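## Task

Grasp the blue 2x2 brick and put it into the green bin, without moving any other brick; the brick may be released as soon as some part of it is within the bin; then open the gripper and pull the hand away.

## Robot and tools

Robot: a single six-joint arm with a two-finger parallel gripper, on a base that may be slightly tilted relative to the table. Cameras: cam_head_left and cam_head_right (672x504 each) come with every execute_actions result unless "pictures": false is passed; cam_wrist exists and can be used with zoom_image.

Scene frame: origin on the table surface straight below the arm base, +z up, +y to the left when facing along +x. Distances in metres. The gripper's fingers extend along its own +x axis and close along its own y axis. The reported end_effector_position is the point midway between the finger pads, roughly 3 to 4 cm short of the fingertips; at long reach this printed value can drift from reality.

Tool execute_actions, argument "actions": a list holding zero or one item.
- Empty list {"actions": []}: no command, just returns the current state.
- Motion item {"rows": [[...]], "steps": N}: N is 1 to 15 control steps of 1/30 s (default 15). rows holds 1 to 15 rows; each row is used for one step and the final row repeats to fill remaining steps. Each row is seven numbers for the one arm: six absolute joint target angles in radians, in the order waist, shoulder, elbow, wrist pitch, wrist yaw, wrist roll, followed by the gripper opening command. These are targets in joint space (the same values printed under Joint positions), not offsets and not Cartesian poses.
- Joint ranges (rad): waist -3.054 to 3.054, shoulder 0.000 to 3.142, elbow 0.000 to 2.356, wrist pitch -1.571 to 1.571, wrist yaw -1.571 to 1.571, wrist roll -3.142 to 3.142. A target more than 0.010 beyond a range end, and further out than the joint's last reported angle, gets the whole call rejected (nothing is sent). True ends may differ by up to 0.010; targets past the true end are clipped, and the result then prints "joint sent to its limit" (possibly referring to an earlier, still-running action). No such message does not prove more travel is available.
- Opening: -1 to 1, +1 fully open (pad gap 0.088 m); empty fingers close fully near -0.80, and values below that do nothing extra. Closing from fully open needs at least about 0.5 s.
- Wait item {"steps": N} with no rows: N up to 300; sends nothing and returns once N steps have elapsed since the previous result.
- Optional "pictures": true/false.

Tool zoom_image: {"camera": one of cam_head_left, cam_head_right, cam_wrist, "region": [x0, y0, x1, y1]} in pixels of that camera's latest full image, origin top-left, at most 504 by 504. Gives a magnified view.

Tool finished_scene: {"scene": 1 or 2}. The goal must hold at that moment and afterward. Answering without any tool call ends everything.

Result lines: a state line with end_effector_position, end_effector_quat_wxyz and linear/angular velocities in the scene frame; Joint positions and Joint velocities, six joints in order then the pad gap in m and m/s; grip_measured, the actual finger opening expressed on the command scale (sensor may be off by about 1 mm, constant within a scene). "joint command not followed" means a clearance check altered or blocked targets on some steps (mounting blocks and posts count as part of the arm). HELD marks steps where a row, fully or partly, was not delivered. MOTOR HOT appears from 50 °C; OVER-TEMPERATURE FAULT at 95 °C halts the arm until it cools, and if cooling takes too long (30 to 60 s) power cuts and the arm goes limp, dropping anything held.

Motion behaviour: each step the target fed to a joint stays within a lead of its measured angle: 0.211 rad for waist, shoulder and elbow, 0.213 for wrist pitch, 0.267 for wrist yaw, 0.228 for wrist roll. If targets would move the hand over 70 mm from its current spot, all are pulled back proportionally. So big moves take several calls. Friction can leave joints short of the target, especially at long reach, and tiny changes may not move at all; read Joint positions after every move. Between calls the arm keeps heading for the last row sent until it nearly stops or a step is HELD; after that, only a new action moves it further. Fingers still in motion finish their motion.

Grasping: to keep hold, command an opening clearly below grip_measured; the bigger the difference, the stronger the squeeze (about 34 N per pad at most). Slamming the fingers shut quickly can overpress and even bounce them open, so close steadily. Holding loads warms the motors, so do not linger with a brick in hand.

Load limits (N m): waist 16.8, shoulder 20.8, elbow 20.8, wrist pitch 5.49, wrist yaw 5.47, wrist roll 5.13, with the carried object's weight included. Reaching one causes a TORQUE FAULT: 10 s stop and the rest of the call is dropped. Avoid pressing hard into the table or bricks.

Avoid: dropping bricks, slipping grips, fast impacts, shoving neighbouring bricks, and anything leaving the table (that fails the task). Loose objects may occasionally get nudged by an outside disturbance; recheck positions. Prefer smooth, economical motion. Typical sequence: look, open, move above the brick, descend, close, lift, carry, lower to the target spot, open, retreat upward, verify with cameras, then call finished_scene.

Each tool is called as name([rows], argument=value, ...), one row to a line, values as JSON.

## Session

execute_actions(actions=[])

Scene clock: 0.00 s of 4185.00 s.
end_effector_position=(-0.1768, -0.4101, +0.1853) grip_measured=+0.851 end_effector_quat_wxyz=(+0.310, +0.100, +0.937, +0.128) end_effector_velocity=(+0.000, +0.002, -0.000) end_effector_angular_velocity=(+0.010, -0.009, -0.001)
Joint positions: [-1.706  1.667  1.656 -1.165  0.702 -1.818  0.081]
Joint velocities: [-0.002 -0.002 -0.002 -0.007 -0.007 -0.007  0.   ]
Heat: hottest waist 27 °C (+0.0 °C/min).

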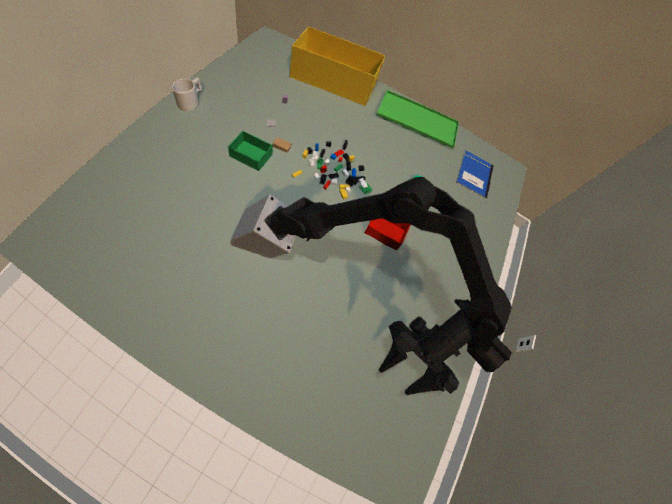

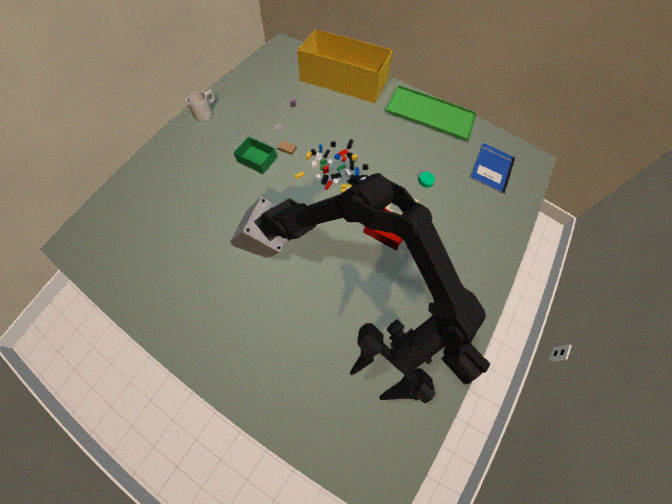

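zoom_image(camera="cam_head_left", region=[290, 135, 380, 203])

zoom_image(camera="cam_head_right", region=[290, 135, 380, 203])

Region (290, 135, 380, 203) of cam_head_left's 672x504 image, scaled by 5.600, with more detail than that image has; it fills the top 381 rows of this view, and the rest is white.

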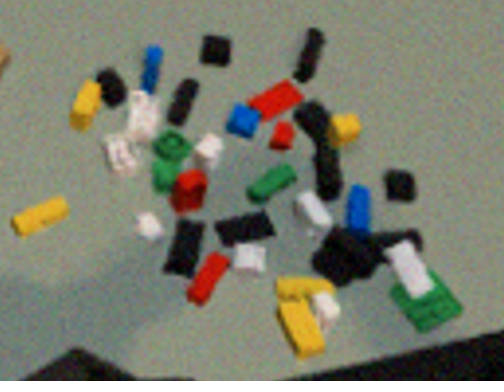

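Region (290, 135, 380, 203) of cam_head_right's 672x504 image, scaled by 5.600, with more detail than that image has; it fills the top 381 rows of this view, and the rest is white.

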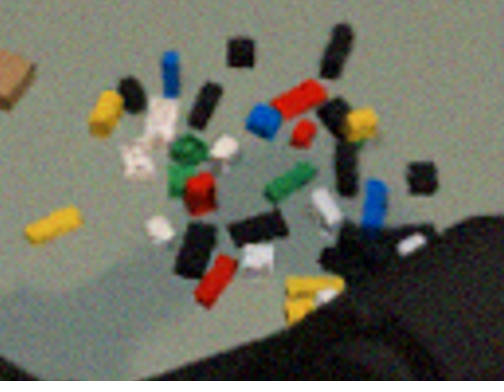

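execute_actions([
  {"rows":[[0.639,1.6,1.5,-1.0,1.04,-1.127,-0.2]],"steps":15},
], pictures=false)

execute_actions([
  {"steps":25},
], pictures=false)

execute_actions([
  {"rows":[[0.639,2.345,1.288,-0.919,1.042,-1.127,-0.2]],"steps":15},
], pictures=false)

execute_actions([
  {"steps":20},
])

zoom_image(camera="cam_head_right", region=[300, 120, 380, 180])

Scene clock: 12.73 s of 4185.00 s.
end_effector_position=(+0.1097, -0.4452, +0.1424) grip_measured=-0.196 end_effector_quat_wxyz=(+0.380, -0.170, +0.907, -0.066) end_effector_velocity=(+0.667, +0.164, +0.007) end_effector_angular_velocity=(+0.123, -1.009, +1.479)
Joint positions: [-0.807  1.615  1.512 -1.001  1.034 -1.141  0.029]
Joint velocities: [ 1.863 -0.007 -0.007  0.007  0.022  0.139 -0.002]
Heat: hottest shoulder 28 °C (+4.7 °C/min).
Steps of this call (steps 1 to 367: nothing new was sent; steps 368 to 382: all 15 steps of this action). Readings (joint positions):
368: [-1.683 1.653 1.623 -1.116 0.785 -1.755]
369: [-1.636 1.639 1.587 -1.078 0.871 -1.681]
371: [-1.513 1.623 1.542 -1.041 0.958 -1.541]
375: [-1.250 1.619 1.516 -1.009 1.017 -1.268]
382: the state above

Scene clock: 13.57 s of 4185.00 s.
end_effector_position=(+0.3990, -0.0933, +0.3199) grip_measured=-0.200 end_effector_quat_wxyz=(+0.654, -0.576, +0.460, +0.174) end_effector_velocity=(-0.013, +0.062, +0.054) end_effector_angular_velocity=(+0.037, -0.135, +0.196)
Joint positions: [ 0.64   1.609  1.511 -1.     1.037 -1.13   0.029]
Joint velocities: [ 0.227 -0.042 -0.002 -0.007 -0.007 -0.022 -0.   ]
Heat: hottest shoulder 28 °C (+4.4 °C/min).
Steps of this call (steps 1 to 25: the robot went on to your last target). Readings (joint positions):
1: [-0.745 1.614 1.512 -1.001 1.034 -1.138]
2: [-0.682 1.614 1.512 -1.001 1.035 -1.135]
4: [-0.558 1.614 1.512 -1.001 1.035 -1.133]
8: [-0.308 1.614 1.512 -1.001 1.035 -1.131]
25: the state above

Scene clock: 14.07 s of 4185.00 s.
end_effector_position=(+0.3591, +0.0414, +0.0962) grip_measured=-0.200 end_effector_quat_wxyz=(-0.356, +0.682, -0.522, -0.370) end_effector_velocity=(-0.232, +0.192, -0.454) end_effector_angular_velocity=(-0.650, +1.263, +0.866)
Joint positions: [ 0.642  2.244  1.306 -0.919  1.045 -1.13   0.029]
Joint velocities: [-0.002  1.512 -0.154  0.022 -0.066 -0.022 -0.   ]
Heat: hottest shoulder 28 °C (+4.3 °C/min).
Steps of this call (steps 1 to 15: all 15 steps of this action). Readings (joint positions):
1: [0.644 1.621 1.495 -0.984 1.040 -1.130]
2: [0.643 1.633 1.478 -0.971 1.045 -1.129]
4: [0.642 1.685 1.432 -0.955 1.046 -1.129]
8: [0.642 1.863 1.349 -0.934 1.046 -1.129]
15: the state above

Scene clock: 14.73 s of 4185.00 s.
end_effector_position=(+0.3389, +0.0521, +0.0653) grip_measured=-0.200 end_effector_quat_wxyz=(-0.304, +0.688, -0.525, -0.399) end_effector_velocity=(-0.004, -0.001, +0.001) end_effector_angular_velocity=(-0.004, +0.023, +0.018)
Joint positions: [ 0.642  2.343  1.285 -0.92   1.039 -1.13   0.029]
Joint velocities: [ 0.002 -0.002 -0.002 -0.022 -0.007 -0.007 -0.   ]
Heat: hottest shoulder 28 °C (+4.1 °C/min).
Steps of this call (steps 1 to 20: the robot went on to your last target). Readings (joint positions):
1: [0.642 2.284 1.299 -0.919 1.042 -1.130]
2: [0.642 2.314 1.291 -0.919 1.040 -1.130]
4: [0.642 2.342 1.280 -0.920 1.040 -1.130]
8: [0.642 2.343 1.285 -0.920 1.039 -1.130]
20: the state above

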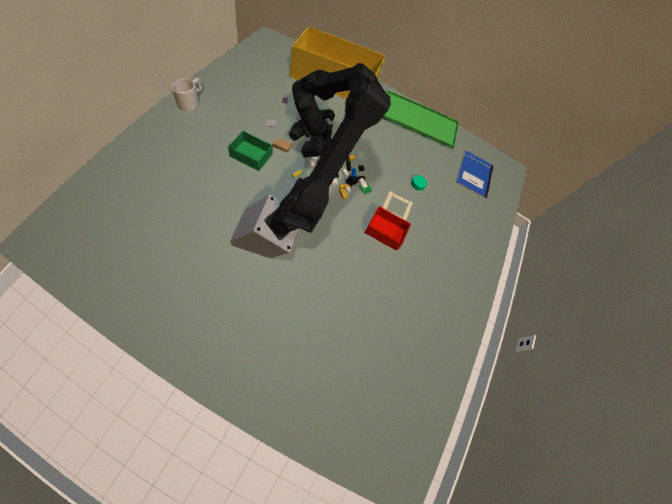

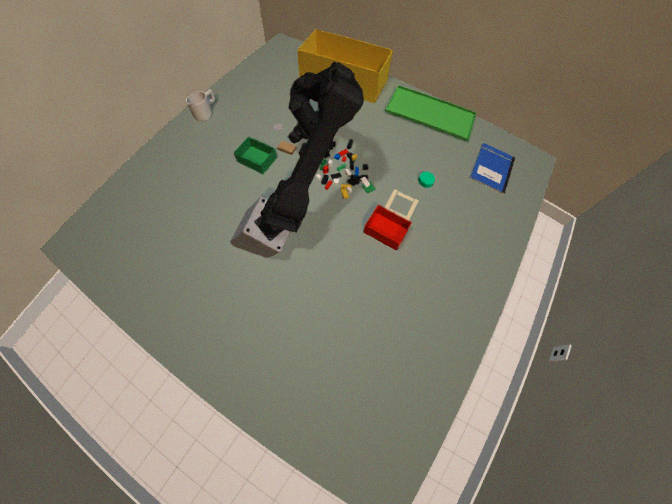

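Region (300, 120, 380, 180) of cam_head_right's 672x504 image, scaled by 6.300, with more detail than that image has; it fills the top 378 rows of this view, and the rest is white.

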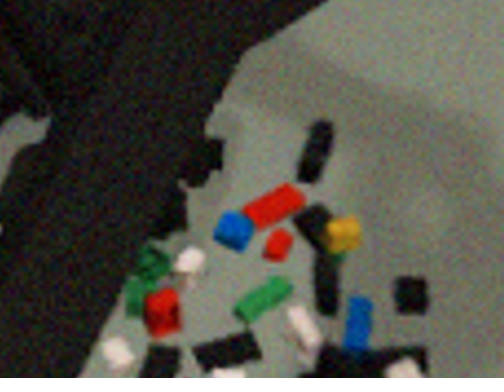

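execute_actions([
  {"rows":[[0.61,2.33,1.272,-0.87,1.05,-1.18,-0.2],[0.585,2.32,1.26,-0.83,1.06,-1.23,-0.2],[0.56,2.314,1.248,-0.784,1.069,-1.275,-0.2]],"steps":15},
])

zoom_image(camera="cam_head_right", region=[300, 120, 380, 180])

Scene clock: 22.53 s of 4185.00 s.
end_effector_position=(+0.3514, +0.0307, +0.0500) grip_measured=-0.200 end_effector_quat_wxyz=(-0.304, +0.685, -0.529, -0.399) end_effector_velocity=(-0.000, +0.000, -0.001) end_effector_angular_velocity=(+0.008, +0.003, -0.001)
Joint positions: [ 0.559  2.321  1.256 -0.788  1.065 -1.271  0.029]
Joint velocities: [-0.002 -0.002 -0.002  0.007 -0.007 -0.007 -0.   ]
Heat: hottest waist 28 °C (+2.7 °C/min).
Steps of this call (steps 1 to 15: the robot went on to your last target; steps 16 to 219: nothing new was sent; steps 220 to 234: all 15 steps of this action). Readings (joint positions):
220: [0.640 2.342 1.284 -0.909 1.040 -1.141]
221: [0.633 2.340 1.280 -0.884 1.043 -1.167]
223: [0.604 2.332 1.269 -0.831 1.055 -1.223]
227: [0.560 2.322 1.260 -0.797 1.065 -1.261]
234: the state above

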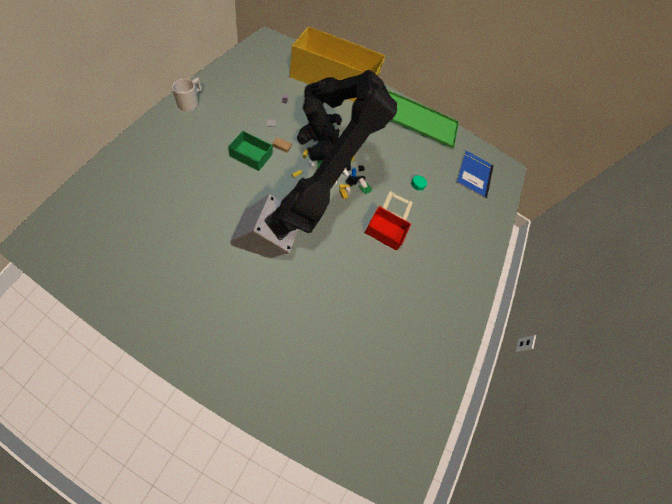

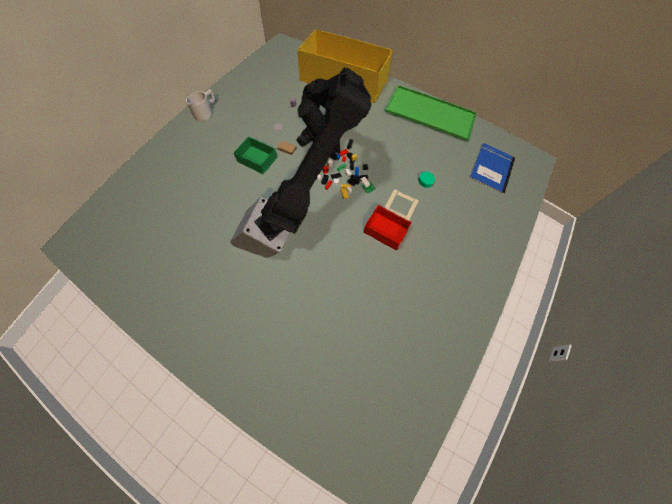

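Region (300, 120, 380, 180) of cam_head_right's 672x504 image, scaled by 6.300, with more detail than that image has; it fills the top 378 rows of this view, and the rest is white.

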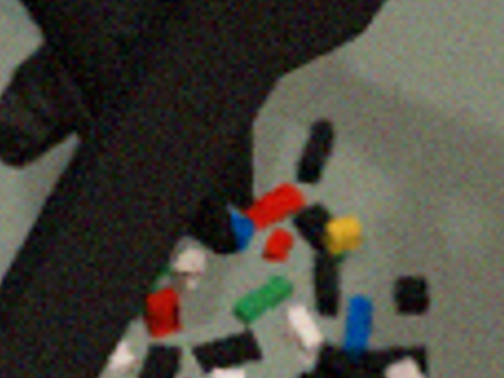

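execute_actions([
  {"rows":[[0.559,2.345,1.268,-0.775,1.067,-1.273,-0.2],[0.559,2.355,1.271,-0.767,1.067,-1.273,-0.2],[0.559,2.366,1.274,-0.76,1.067,-1.273,-0.2],[0.559,2.376,1.276,-0.752,1.067,-1.273,-0.2]],"steps":15},
])

zoom_image(camera="cam_head_right", region=[300, 120, 380, 180])

Scene clock: 28.57 s of 4185.00 s.
end_effector_position=(+0.3529, +0.0388, +0.0392) grip_measured=-0.200 end_effector_quat_wxyz=(-0.306, +0.685, -0.528, -0.398) end_effector_velocity=(-0.002, -0.001, -0.000) end_effector_angular_velocity=(+0.003, +0.014, +0.007)
Joint positions: [ 0.559  2.365  1.271 -0.755  1.065 -1.272  0.029]
Joint velocities: [-0.002 -0.002 -0.002 -0.007 -0.007 -0.007 -0.   ]
Heat: hottest waist 29 °C (+4.2 °C/min).
Steps of this call (steps 1 to 15: the robot went on to your last target; steps 16 to 166: nothing new was sent; steps 167 to 181: all 15 steps of this action). Readings (joint positions):
167: [0.559 2.322 1.256 -0.785 1.065 -1.272]
168: [0.559 2.325 1.257 -0.781 1.065 -1.272]
170: [0.559 2.339 1.265 -0.767 1.065 -1.272]
174: [0.559 2.362 1.270 -0.758 1.065 -1.272]
181: the state above

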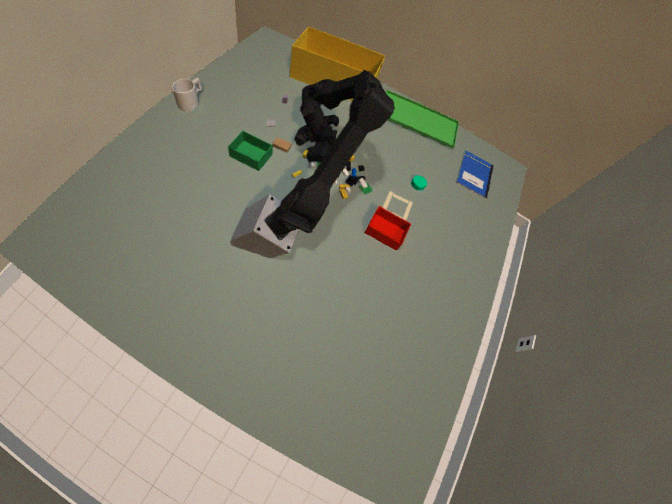

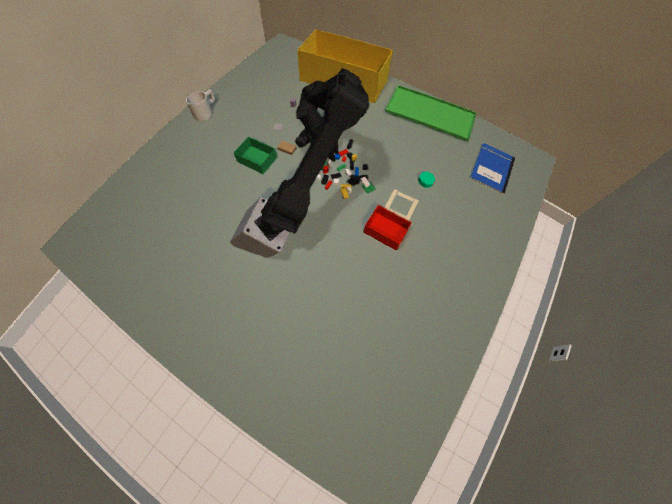

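Region (300, 120, 380, 180) of cam_head_right's 672x504 image, scaled by 6.300, with more detail than that image has; it fills the top 378 rows of this view, and the rest is white.

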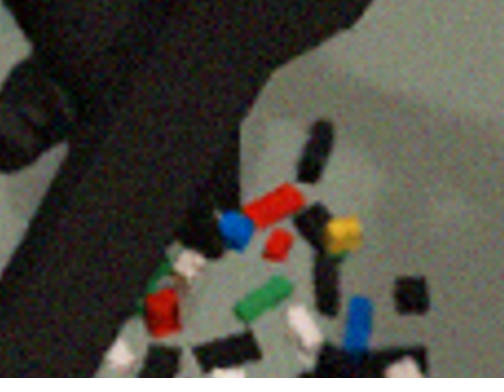

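execute_actions([
  {"rows":[[0.541,2.352,1.252,-0.725,1.07,-1.30,-0.2]],"steps":15},
])

zoom_image(camera="cam_head_right", region=[300, 120, 380, 180])

Scene clock: 32.83 s of 4185.00 s.
end_effector_position=(+0.3535, +0.0356, +0.0364) grip_measured=-0.200 end_effector_quat_wxyz=(-0.306, +0.684, -0.528, -0.399) end_effector_velocity=(-0.003, -0.003, -0.002) end_effector_angular_velocity=(-0.001, +0.027, +0.018)
Joint positions: [ 0.547  2.36   1.26  -0.728  1.066 -1.297  0.029]
Joint velocities: [-0.007 -0.002 -0.007 -0.007 -0.007 -0.022 -0.   ]
Heat: hottest waist 29 °C (+3.7 °C/min).
Steps of this call (steps 1 to 15: the robot went on to your last target; steps 16 to 113: nothing new was sent; steps 114 to 128: all 15 steps of this action). Readings (joint positions):
114: [0.558 2.365 1.269 -0.746 1.065 -1.279]
115: [0.556 2.364 1.267 -0.739 1.065 -1.285]
117: [0.551 2.363 1.264 -0.733 1.065 -1.291]
121: [0.547 2.361 1.261 -0.729 1.066 -1.296]
128: the state above

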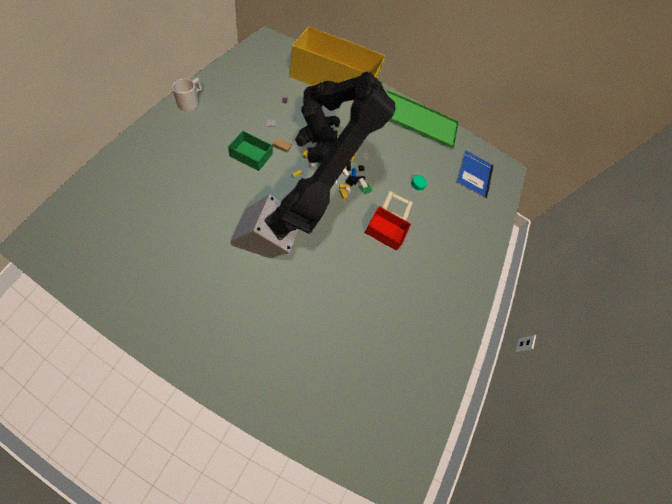

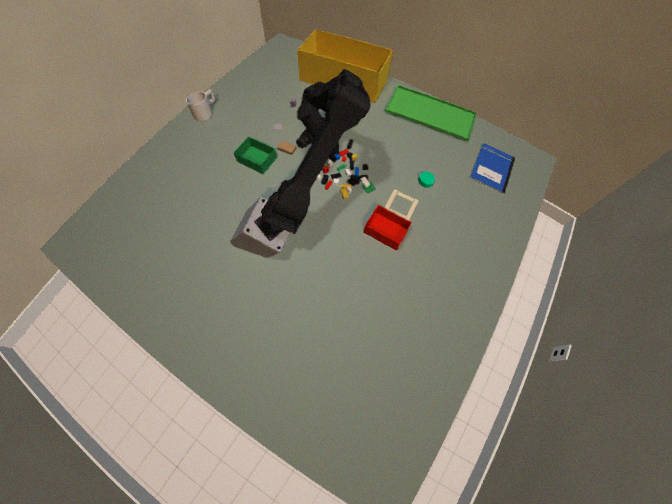

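Region (300, 120, 380, 180) of cam_head_right's 672x504 image, scaled by 6.300, with more detail than that image has; it fills the top 378 rows of this view, and the rest is white.

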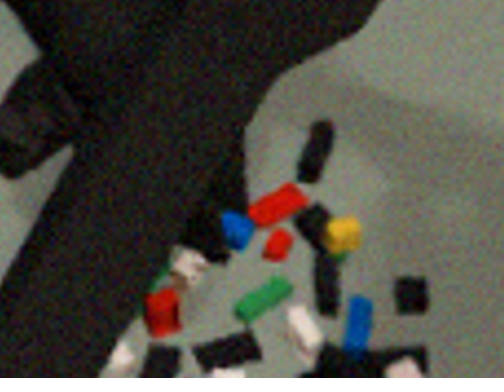

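execute_actions([
  {"rows":[[0.541,2.352,1.252,-0.725,1.07,-1.30,-0.27],[0.541,2.352,1.252,-0.725,1.07,-1.30,-0.32],[0.541,2.352,1.252,-0.725,1.07,-1.30,-0.37],[0.541,2.352,1.252,-0.725,1.07,-1.30,-0.42],[0.541,2.352,1.252,-0.725,1.07,-1.30,-0.47],[0.541,2.352,1.252,-0.725,1.07,-1.30,-0.52],[0.541,2.352,1.252,-0.725,1.07,-1.30,-0.57],[0.541,2.352,1.252,-0.725,1.07,-1.30,-0.62]],"steps":15},
])

zoom_image(camera="cam_head_right", region=[300, 120, 380, 180])

Scene clock: 36.40 s of 4185.00 s.
end_effector_position=(+0.3537, +0.0355, +0.0366) grip_measured=-0.483 end_effector_quat_wxyz=(-0.306, +0.684, -0.528, -0.399) end_effector_velocity=(-0.005, -0.000, -0.001) end_effector_angular_velocity=(+0.010, +0.032, +0.013)
Joint positions: [ 0.547  2.359  1.26  -0.727  1.066 -1.297  0.015]
Joint velocities: [-0.002 -0.002 -0.002 -0.022 -0.022 -0.007 -0.   ]
Heat: hottest shoulder 30 °C (+4.9 °C/min).
Steps of this call (steps 1 to 15: the robot went on to your last target; steps 16 to 92: nothing new was sent; steps 93 to 107: all 15 steps of this action). Readings (joint positions):
93: [0.547 2.360 1.260 -0.727 1.066 -1.297]
94: [0.547 2.360 1.260 -0.727 1.066 -1.297]
96: [0.547 2.360 1.260 -0.727 1.066 -1.297]
100: [0.547 2.359 1.260 -0.727 1.066 -1.297]
107: the state above

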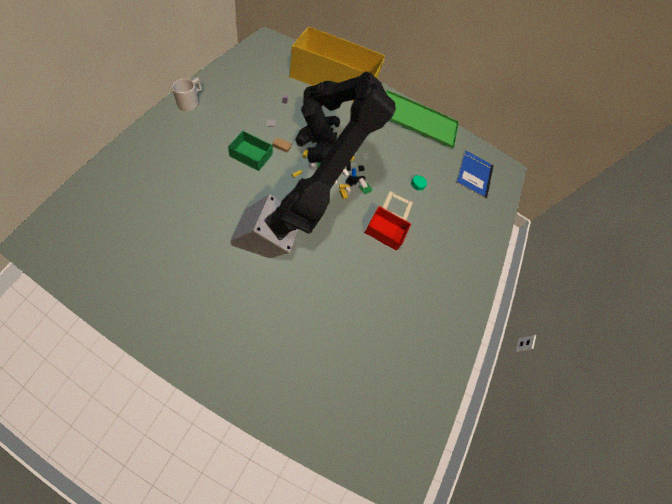

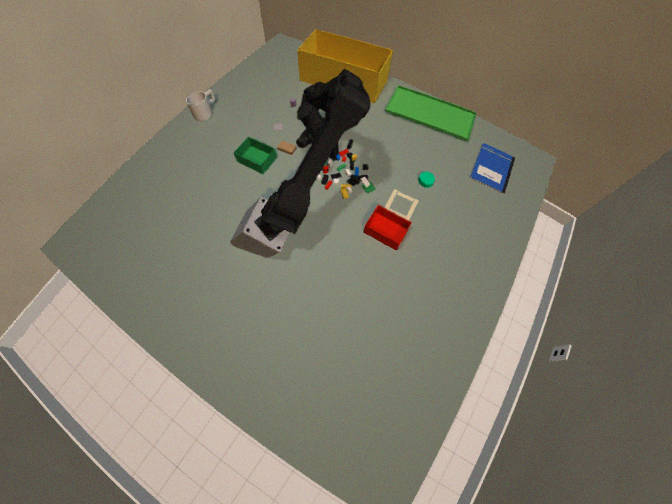

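Region (300, 120, 380, 180) of cam_head_right's 672x504 image, scaled by 6.300, with more detail than that image has; it fills the top 378 rows of this view, and the rest is white.

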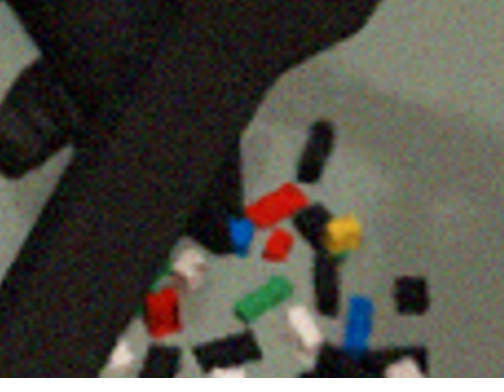

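execute_actions([
  {"rows":[[0.55,2.34,1.262,-0.75,1.066,-1.29,-0.62],[0.56,2.325,1.27,-0.78,1.06,-1.27,-0.62],[0.57,2.31,1.28,-0.81,1.055,-1.25,-0.62],[0.585,2.295,1.29,-0.84,1.05,-1.23,-0.62],[0.6,2.28,1.3,-0.87,1.04,-1.2,-0.62],[0.62,2.26,1.3,-0.88,1.02,-1.2,-0.62],[0.65,2.25,1.3,-0.88,0.99,-1.2,-0.62],[0.69,2.25,1.3,-0.88,0.95,-1.2,-0.62],[0.73,2.25,1.3,-0.88,0.9,-1.2,-0.62],[0.78,2.26,1.3,-0.88,0.85,-1.2,-0.62],[0.83,2.275,1.3,-0.88,0.79,-1.2,-0.62],[0.88,2.29,1.3,-0.88,0.73,-1.2,-0.62],[0.93,2.31,1.3,-0.88,0.67,-1.2,-0.62],[0.98,2.33,1.29,-0.87,0.61,-1.2,-0.62],[1.03,2.35,1.29,-0.87,0.55,-1.2,-0.62]],"steps":15},
], pictures=false)

execute_actions([
  {"rows":[[1.08,2.37,1.285,-0.865,0.5,-1.2,-0.62],[1.13,2.39,1.28,-0.86,0.45,-1.2,-0.62],[1.17,2.405,1.277,-0.858,0.41,-1.2,-0.62],[1.192,2.416,1.275,-0.856,0.385,-1.2,-0.62]],"steps":15},
])

zoom_image(camera="cam_head_left", region=[200, 90, 320, 190])

zoom_image(camera="cam_head_right", region=[200, 90, 320, 190])

Scene clock: 45.97 s of 4185.00 s.
end_effector_position=(+0.3046, +0.1613, +0.1140) grip_measured=-0.484 end_effector_quat_wxyz=(-0.367, +0.668, -0.386, -0.520) end_effector_velocity=(-0.415, +0.542, +0.075) end_effector_angular_velocity=(+0.965, +0.633, +1.375)
Joint positions: [ 0.903  2.288  1.304 -0.871  0.699 -1.204  0.015]
Joint velocities: [ 1.385  0.418 -0.002  0.007 -1.531  0.007 -0.   ]
Heat: hottest waist 30 °C (+3.9 °C/min).
Steps of this call (steps 1 to 15: the robot went on to your last target; steps 16 to 272: nothing new was sent; steps 273 to 287: all 15 steps of this action). Readings (joint positions):
273: [0.546 2.357 1.259 -0.729 1.066 -1.297]
274: [0.547 2.353 1.259 -0.742 1.066 -1.291]
276: [0.556 2.336 1.264 -0.789 1.062 -1.265]
280: [0.613 2.279 1.287 -0.857 1.010 -1.217]
287: the state above

Scene clock: 46.47 s of 4185.00 s.
end_effector_position=(+0.1921, +0.2500, +0.1134) grip_measured=-0.484 end_effector_quat_wxyz=(-0.288, +0.650, -0.280, -0.645) end_effector_velocity=(-0.007, -0.003, -0.001) end_effector_angular_velocity=(+0.003, +0.061, +0.006)
Joint positions: [ 1.195  2.408  1.28  -0.858  0.392 -1.203  0.015]
Joint velocities: [-0.012 -0.002 -0.002 -0.022 -0.051 -0.007  0.   ]
Heat: hottest waist 30 °C (+3.9 °C/min).
Steps of this call (steps 1 to 15: all 15 steps of this action). Readings (joint positions):
1: [0.949 2.303 1.304 -0.871 0.650 -1.204]
2: [0.994 2.320 1.303 -0.869 0.603 -1.204]
4: [1.082 2.356 1.300 -0.862 0.507 -1.204]
8: [1.199 2.403 1.284 -0.859 0.408 -1.203]
15: the state above

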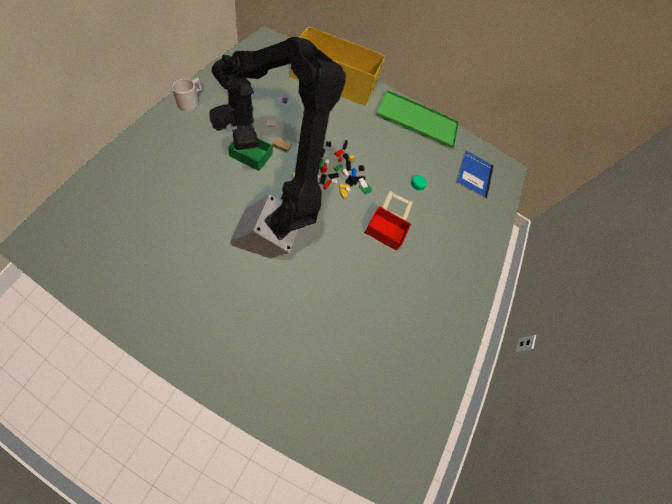

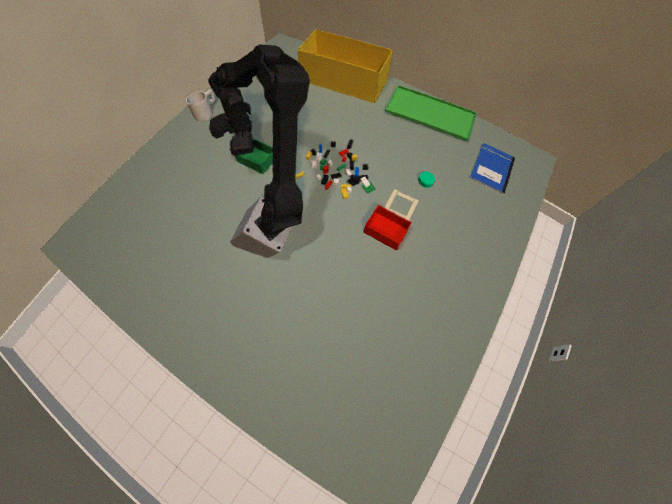

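Region (200, 90, 320, 190) of cam_head_left's 672x504 image, scaled by 4.200, with more detail than that image has.

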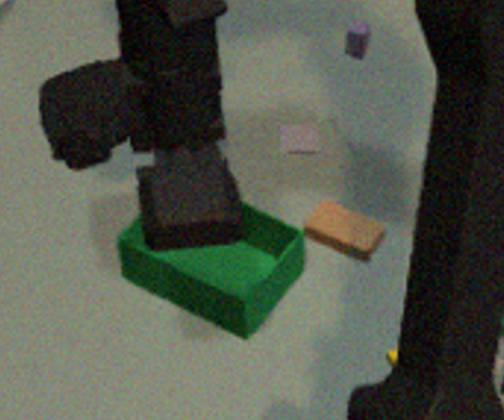

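Region (200, 90, 320, 190) of cam_head_right's 672x504 image, scaled by 4.200, with more detail than that image has.

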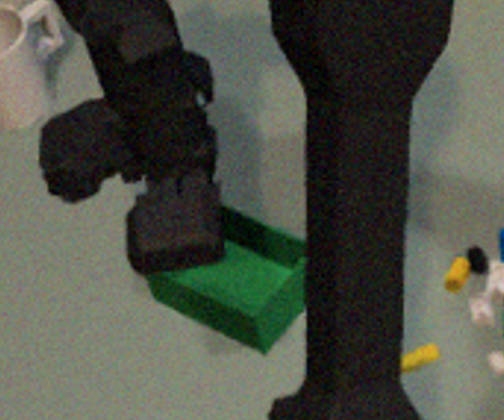

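execute_actions([
  {"rows":[[1.192,2.416,1.275,-0.856,0.385,-2.02,-0.62]],"steps":15},
])

zoom_image(camera="cam_head_left", region=[200, 90, 320, 190])

zoom_image(camera="cam_head_right", region=[200, 90, 320, 190])

Scene clock: 49.97 s of 4185.00 s.
end_effector_position=(+0.1919, +0.2503, +0.1133) grip_measured=-0.484 end_effector_quat_wxyz=(-0.015, +0.710, -0.008, -0.704) end_effector_velocity=(-0.001, -0.001, -0.001) end_effector_angular_velocity=(-0.006, +0.009, +0.257)
Joint positions: [ 1.194  2.408  1.28  -0.857  0.389 -1.998  0.015]
Joint velocities: [-0.002  0.002  0.002 -0.007 -0.007 -0.256 -0.   ]
Heat: hottest waist 30 °C (+3.6 °C/min).
Steps of this call (steps 1 to 15: the robot went on to your last target; steps 16 to 90: nothing new was sent; steps 91 to 105: all 15 steps of this action). Readings (joint positions):
91: [1.194 2.408 1.280 -0.857 0.389 -1.269]
92: [1.194 2.408 1.280 -0.857 0.389 -1.340]
94: [1.194 2.408 1.280 -0.857 0.389 -1.481]
98: [1.194 2.408 1.280 -0.857 0.389 -1.762]
105: the state above

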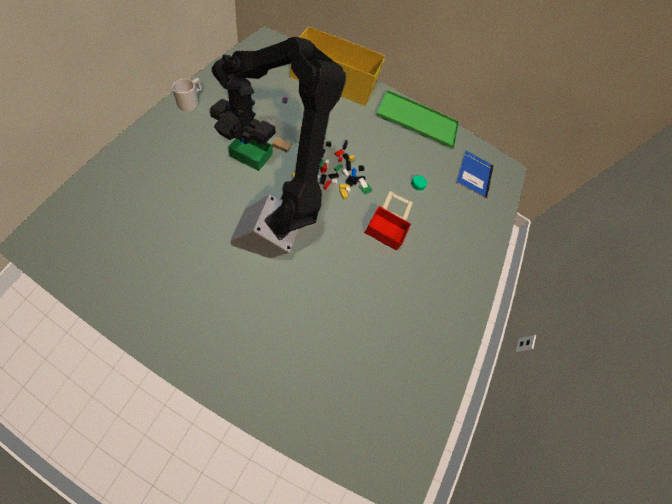

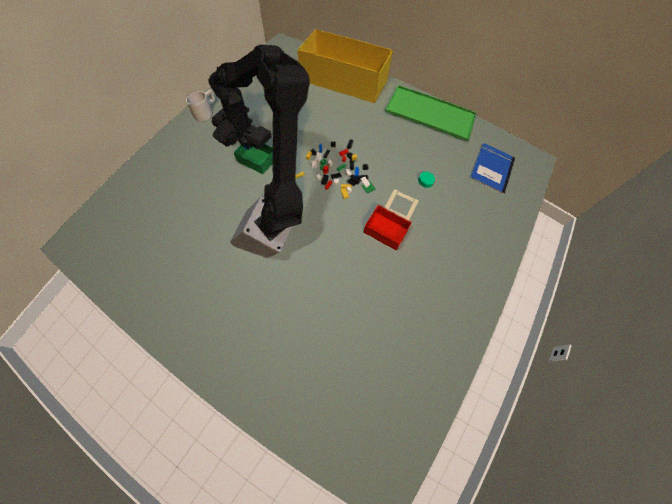

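Region (200, 90, 320, 190) of cam_head_left's 672x504 image, scaled by 4.200, with more detail than that image has.

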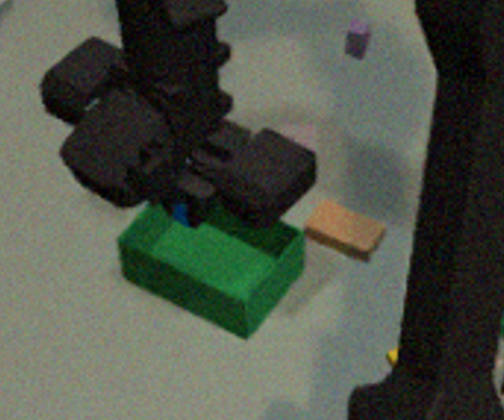

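Region (200, 90, 320, 190) of cam_head_right's 672x504 image, scaled by 4.200, with more detail than that image has.

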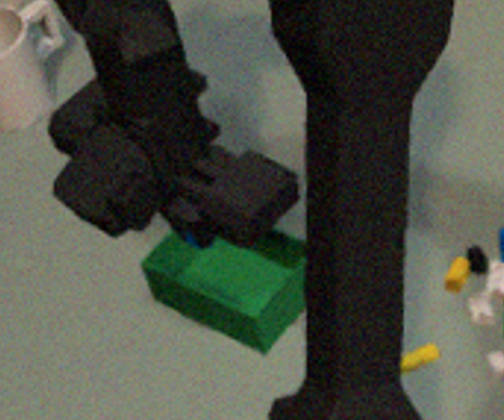

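execute_actions([
  {"rows":[[1.18,2.424,1.26,-0.83,0.39,-2.03,-0.62],[1.168,2.43,1.245,-0.8,0.395,-2.04,-0.62],[1.155,2.44,1.23,-0.775,0.4,-2.05,-0.62],[1.143,2.448,1.213,-0.75,0.405,-2.06,-0.62],[1.13,2.456,1.197,-0.72,0.41,-2.07,-0.62],[1.12,2.464,1.182,-0.695,0.414,-2.08,-0.62],[1.112,2.47,1.17,-0.674,0.417,-2.09,-0.62]],"steps":15},
])

zoom_image(camera="cam_head_left", region=[200, 90, 320, 190])

Scene clock: 55.00 s of 4185.00 s.
end_effector_position=(+0.1950, +0.2393, +0.0654) grip_measured=-0.484 end_effector_quat_wxyz=(-0.009, +0.706, -0.006, -0.708) end_effector_velocity=(+0.007, +0.005, -0.001) end_effector_angular_velocity=(+0.025, -0.039, +0.001)
Joint positions: [ 1.114  2.464  1.176 -0.677  0.412 -2.086  0.015]
Joint velocities: [-0.002 -0.002 -0.007  0.051  0.022 -0.022 -0.   ]
Heat: hottest waist 30 °C (+3.3 °C/min).
Steps of this call (steps 1 to 30: the robot went on to your last target; steps 31 to 136: nothing new was sent; steps 137 to 151: all 15 steps of this action). Readings (joint positions):
137: [1.194 2.409 1.278 -0.851 0.389 -2.020]
138: [1.191 2.409 1.272 -0.836 0.389 -2.025]
140: [1.178 2.415 1.256 -0.794 0.391 -2.039]
144: [1.131 2.446 1.202 -0.711 0.408 -2.073]
151: the state above

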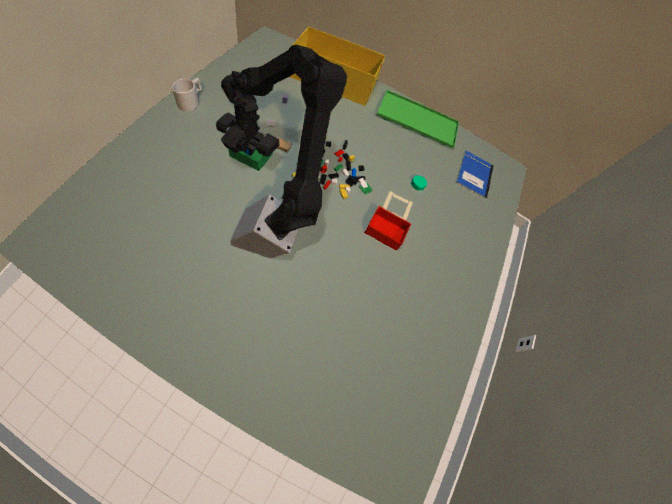

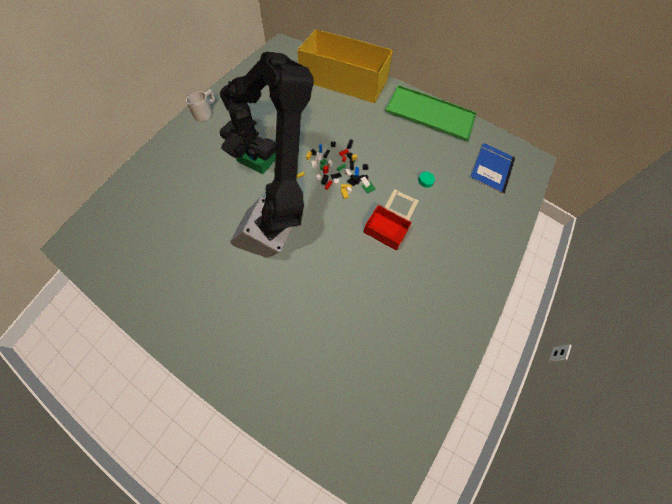

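Region (200, 90, 320, 190) of cam_head_left's 672x504 image, scaled by 4.200, with more detail than that image has.

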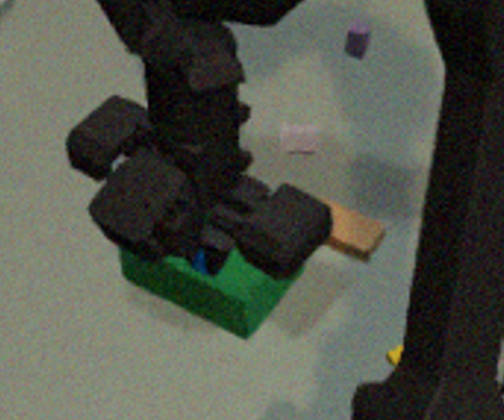

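Inside. Release and rise.

execute_actions([
  {"rows":[[1.112,2.47,1.17,-0.674,0.417,-2.09,-0.25]],"steps":12},
], pictures=false)

execute_actions([
  {"rows":[[1.13,2.45,1.2,-0.72,0.41,-2.07,-0.25],[1.155,2.435,1.23,-0.775,0.4,-2.05,-0.25],[1.18,2.42,1.26,-0.83,0.39,-2.03,-0.25],[1.2,2.39,1.3,-0.87,0.385,-2.02,-0.25],[1.22,2.35,1.33,-0.9,0.385,-2.02,-0.25],[1.24,2.3,1.36,-0.93,0.385,-2.02,-0.25],[1.25,2.25,1.38,-0.95,0.385,-2.02,-0.25]],"steps":15},
])

zoom_image(camera="cam_head_left", region=[200, 90, 320, 190])

Scene clock: 58.30 s of 4185.00 s.
end_effector_position=(+0.1950, +0.2393, +0.0652) grip_measured=-0.254 end_effector_quat_wxyz=(-0.008, +0.706, -0.006, -0.708) end_effector_velocity=(-0.003, +0.001, -0.001) end_effector_angular_velocity=(+0.013, +0.019, +0.004)
Joint positions: [ 1.114  2.464  1.175 -0.676  0.413 -2.087  0.027]
Joint velocities: [-0.002 -0.002 -0.007  0.007 -0.022 -0.007  0.002]
Heat: hottest waist 30 °C (+3.1 °C/min).
Steps of this call (steps 1 to 15: the robot went on to your last target; steps 16 to 87: nothing new was sent; steps 88 to 99: all 12 steps of this action). Readings (joint positions):
88: [1.114 2.464 1.175 -0.676 0.413 -2.087]
89: [1.114 2.464 1.175 -0.676 0.413 -2.087]
91: [1.114 2.464 1.175 -0.676 0.413 -2.087]
95: [1.114 2.464 1.175 -0.676 0.413 -2.087]
99: the state above

Scene clock: 58.80 s of 4185.00 s.
end_effector_position=(+0.2130, +0.2636, +0.1999) grip_measured=-0.250 end_effector_quat_wxyz=(-0.071, +0.743, +0.053, -0.663) end_effector_velocity=(-0.030, -0.015, -0.036) end_effector_angular_velocity=(-0.147, +0.116, +0.075)
Joint positions: [ 1.254  2.241  1.388 -0.944  0.39  -2.023  0.027]
Joint velocities: [ 0.002  0.071 -0.032 -0.095 -0.051  0.007 -0.   ]
Heat: hottest waist 30 °C (+3.1 °C/min).
Steps of this call (steps 1 to 15: all 15 steps of this action). Readings (joint positions):
1: [1.114 2.464 1.179 -0.685 0.413 -2.085]
2: [1.119 2.463 1.189 -0.713 0.413 -2.076]
4: [1.145 2.448 1.224 -0.791 0.403 -2.051]
8: [1.222 2.339 1.322 -0.896 0.392 -2.030]
15: the state above

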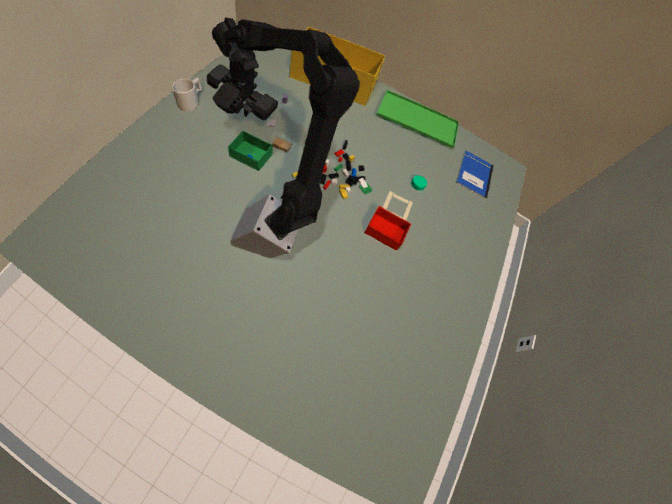

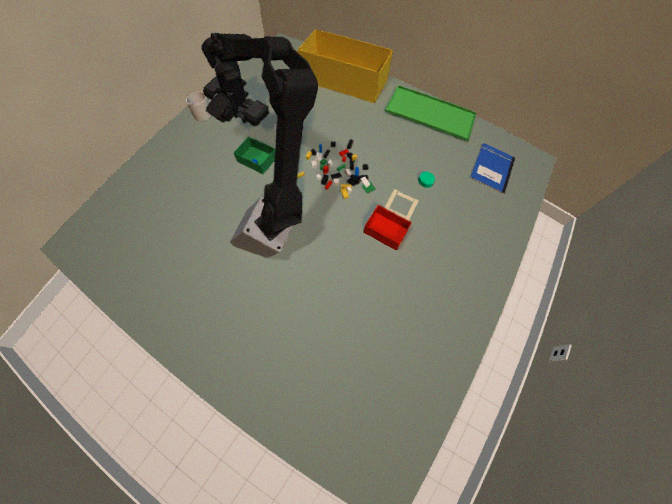

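Region (200, 90, 320, 190) of cam_head_left's 672x504 image, scaled by 4.200, with more detail than that image has.

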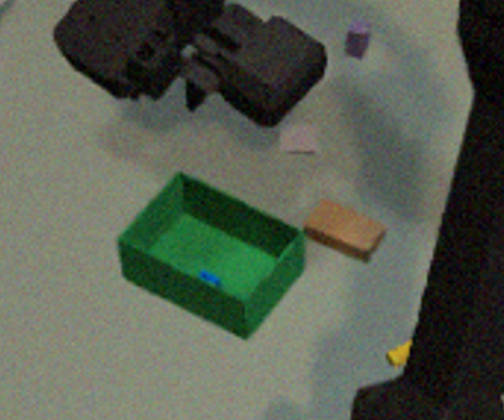

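finished_scene(scene=2)

The scene is finished: the task was done.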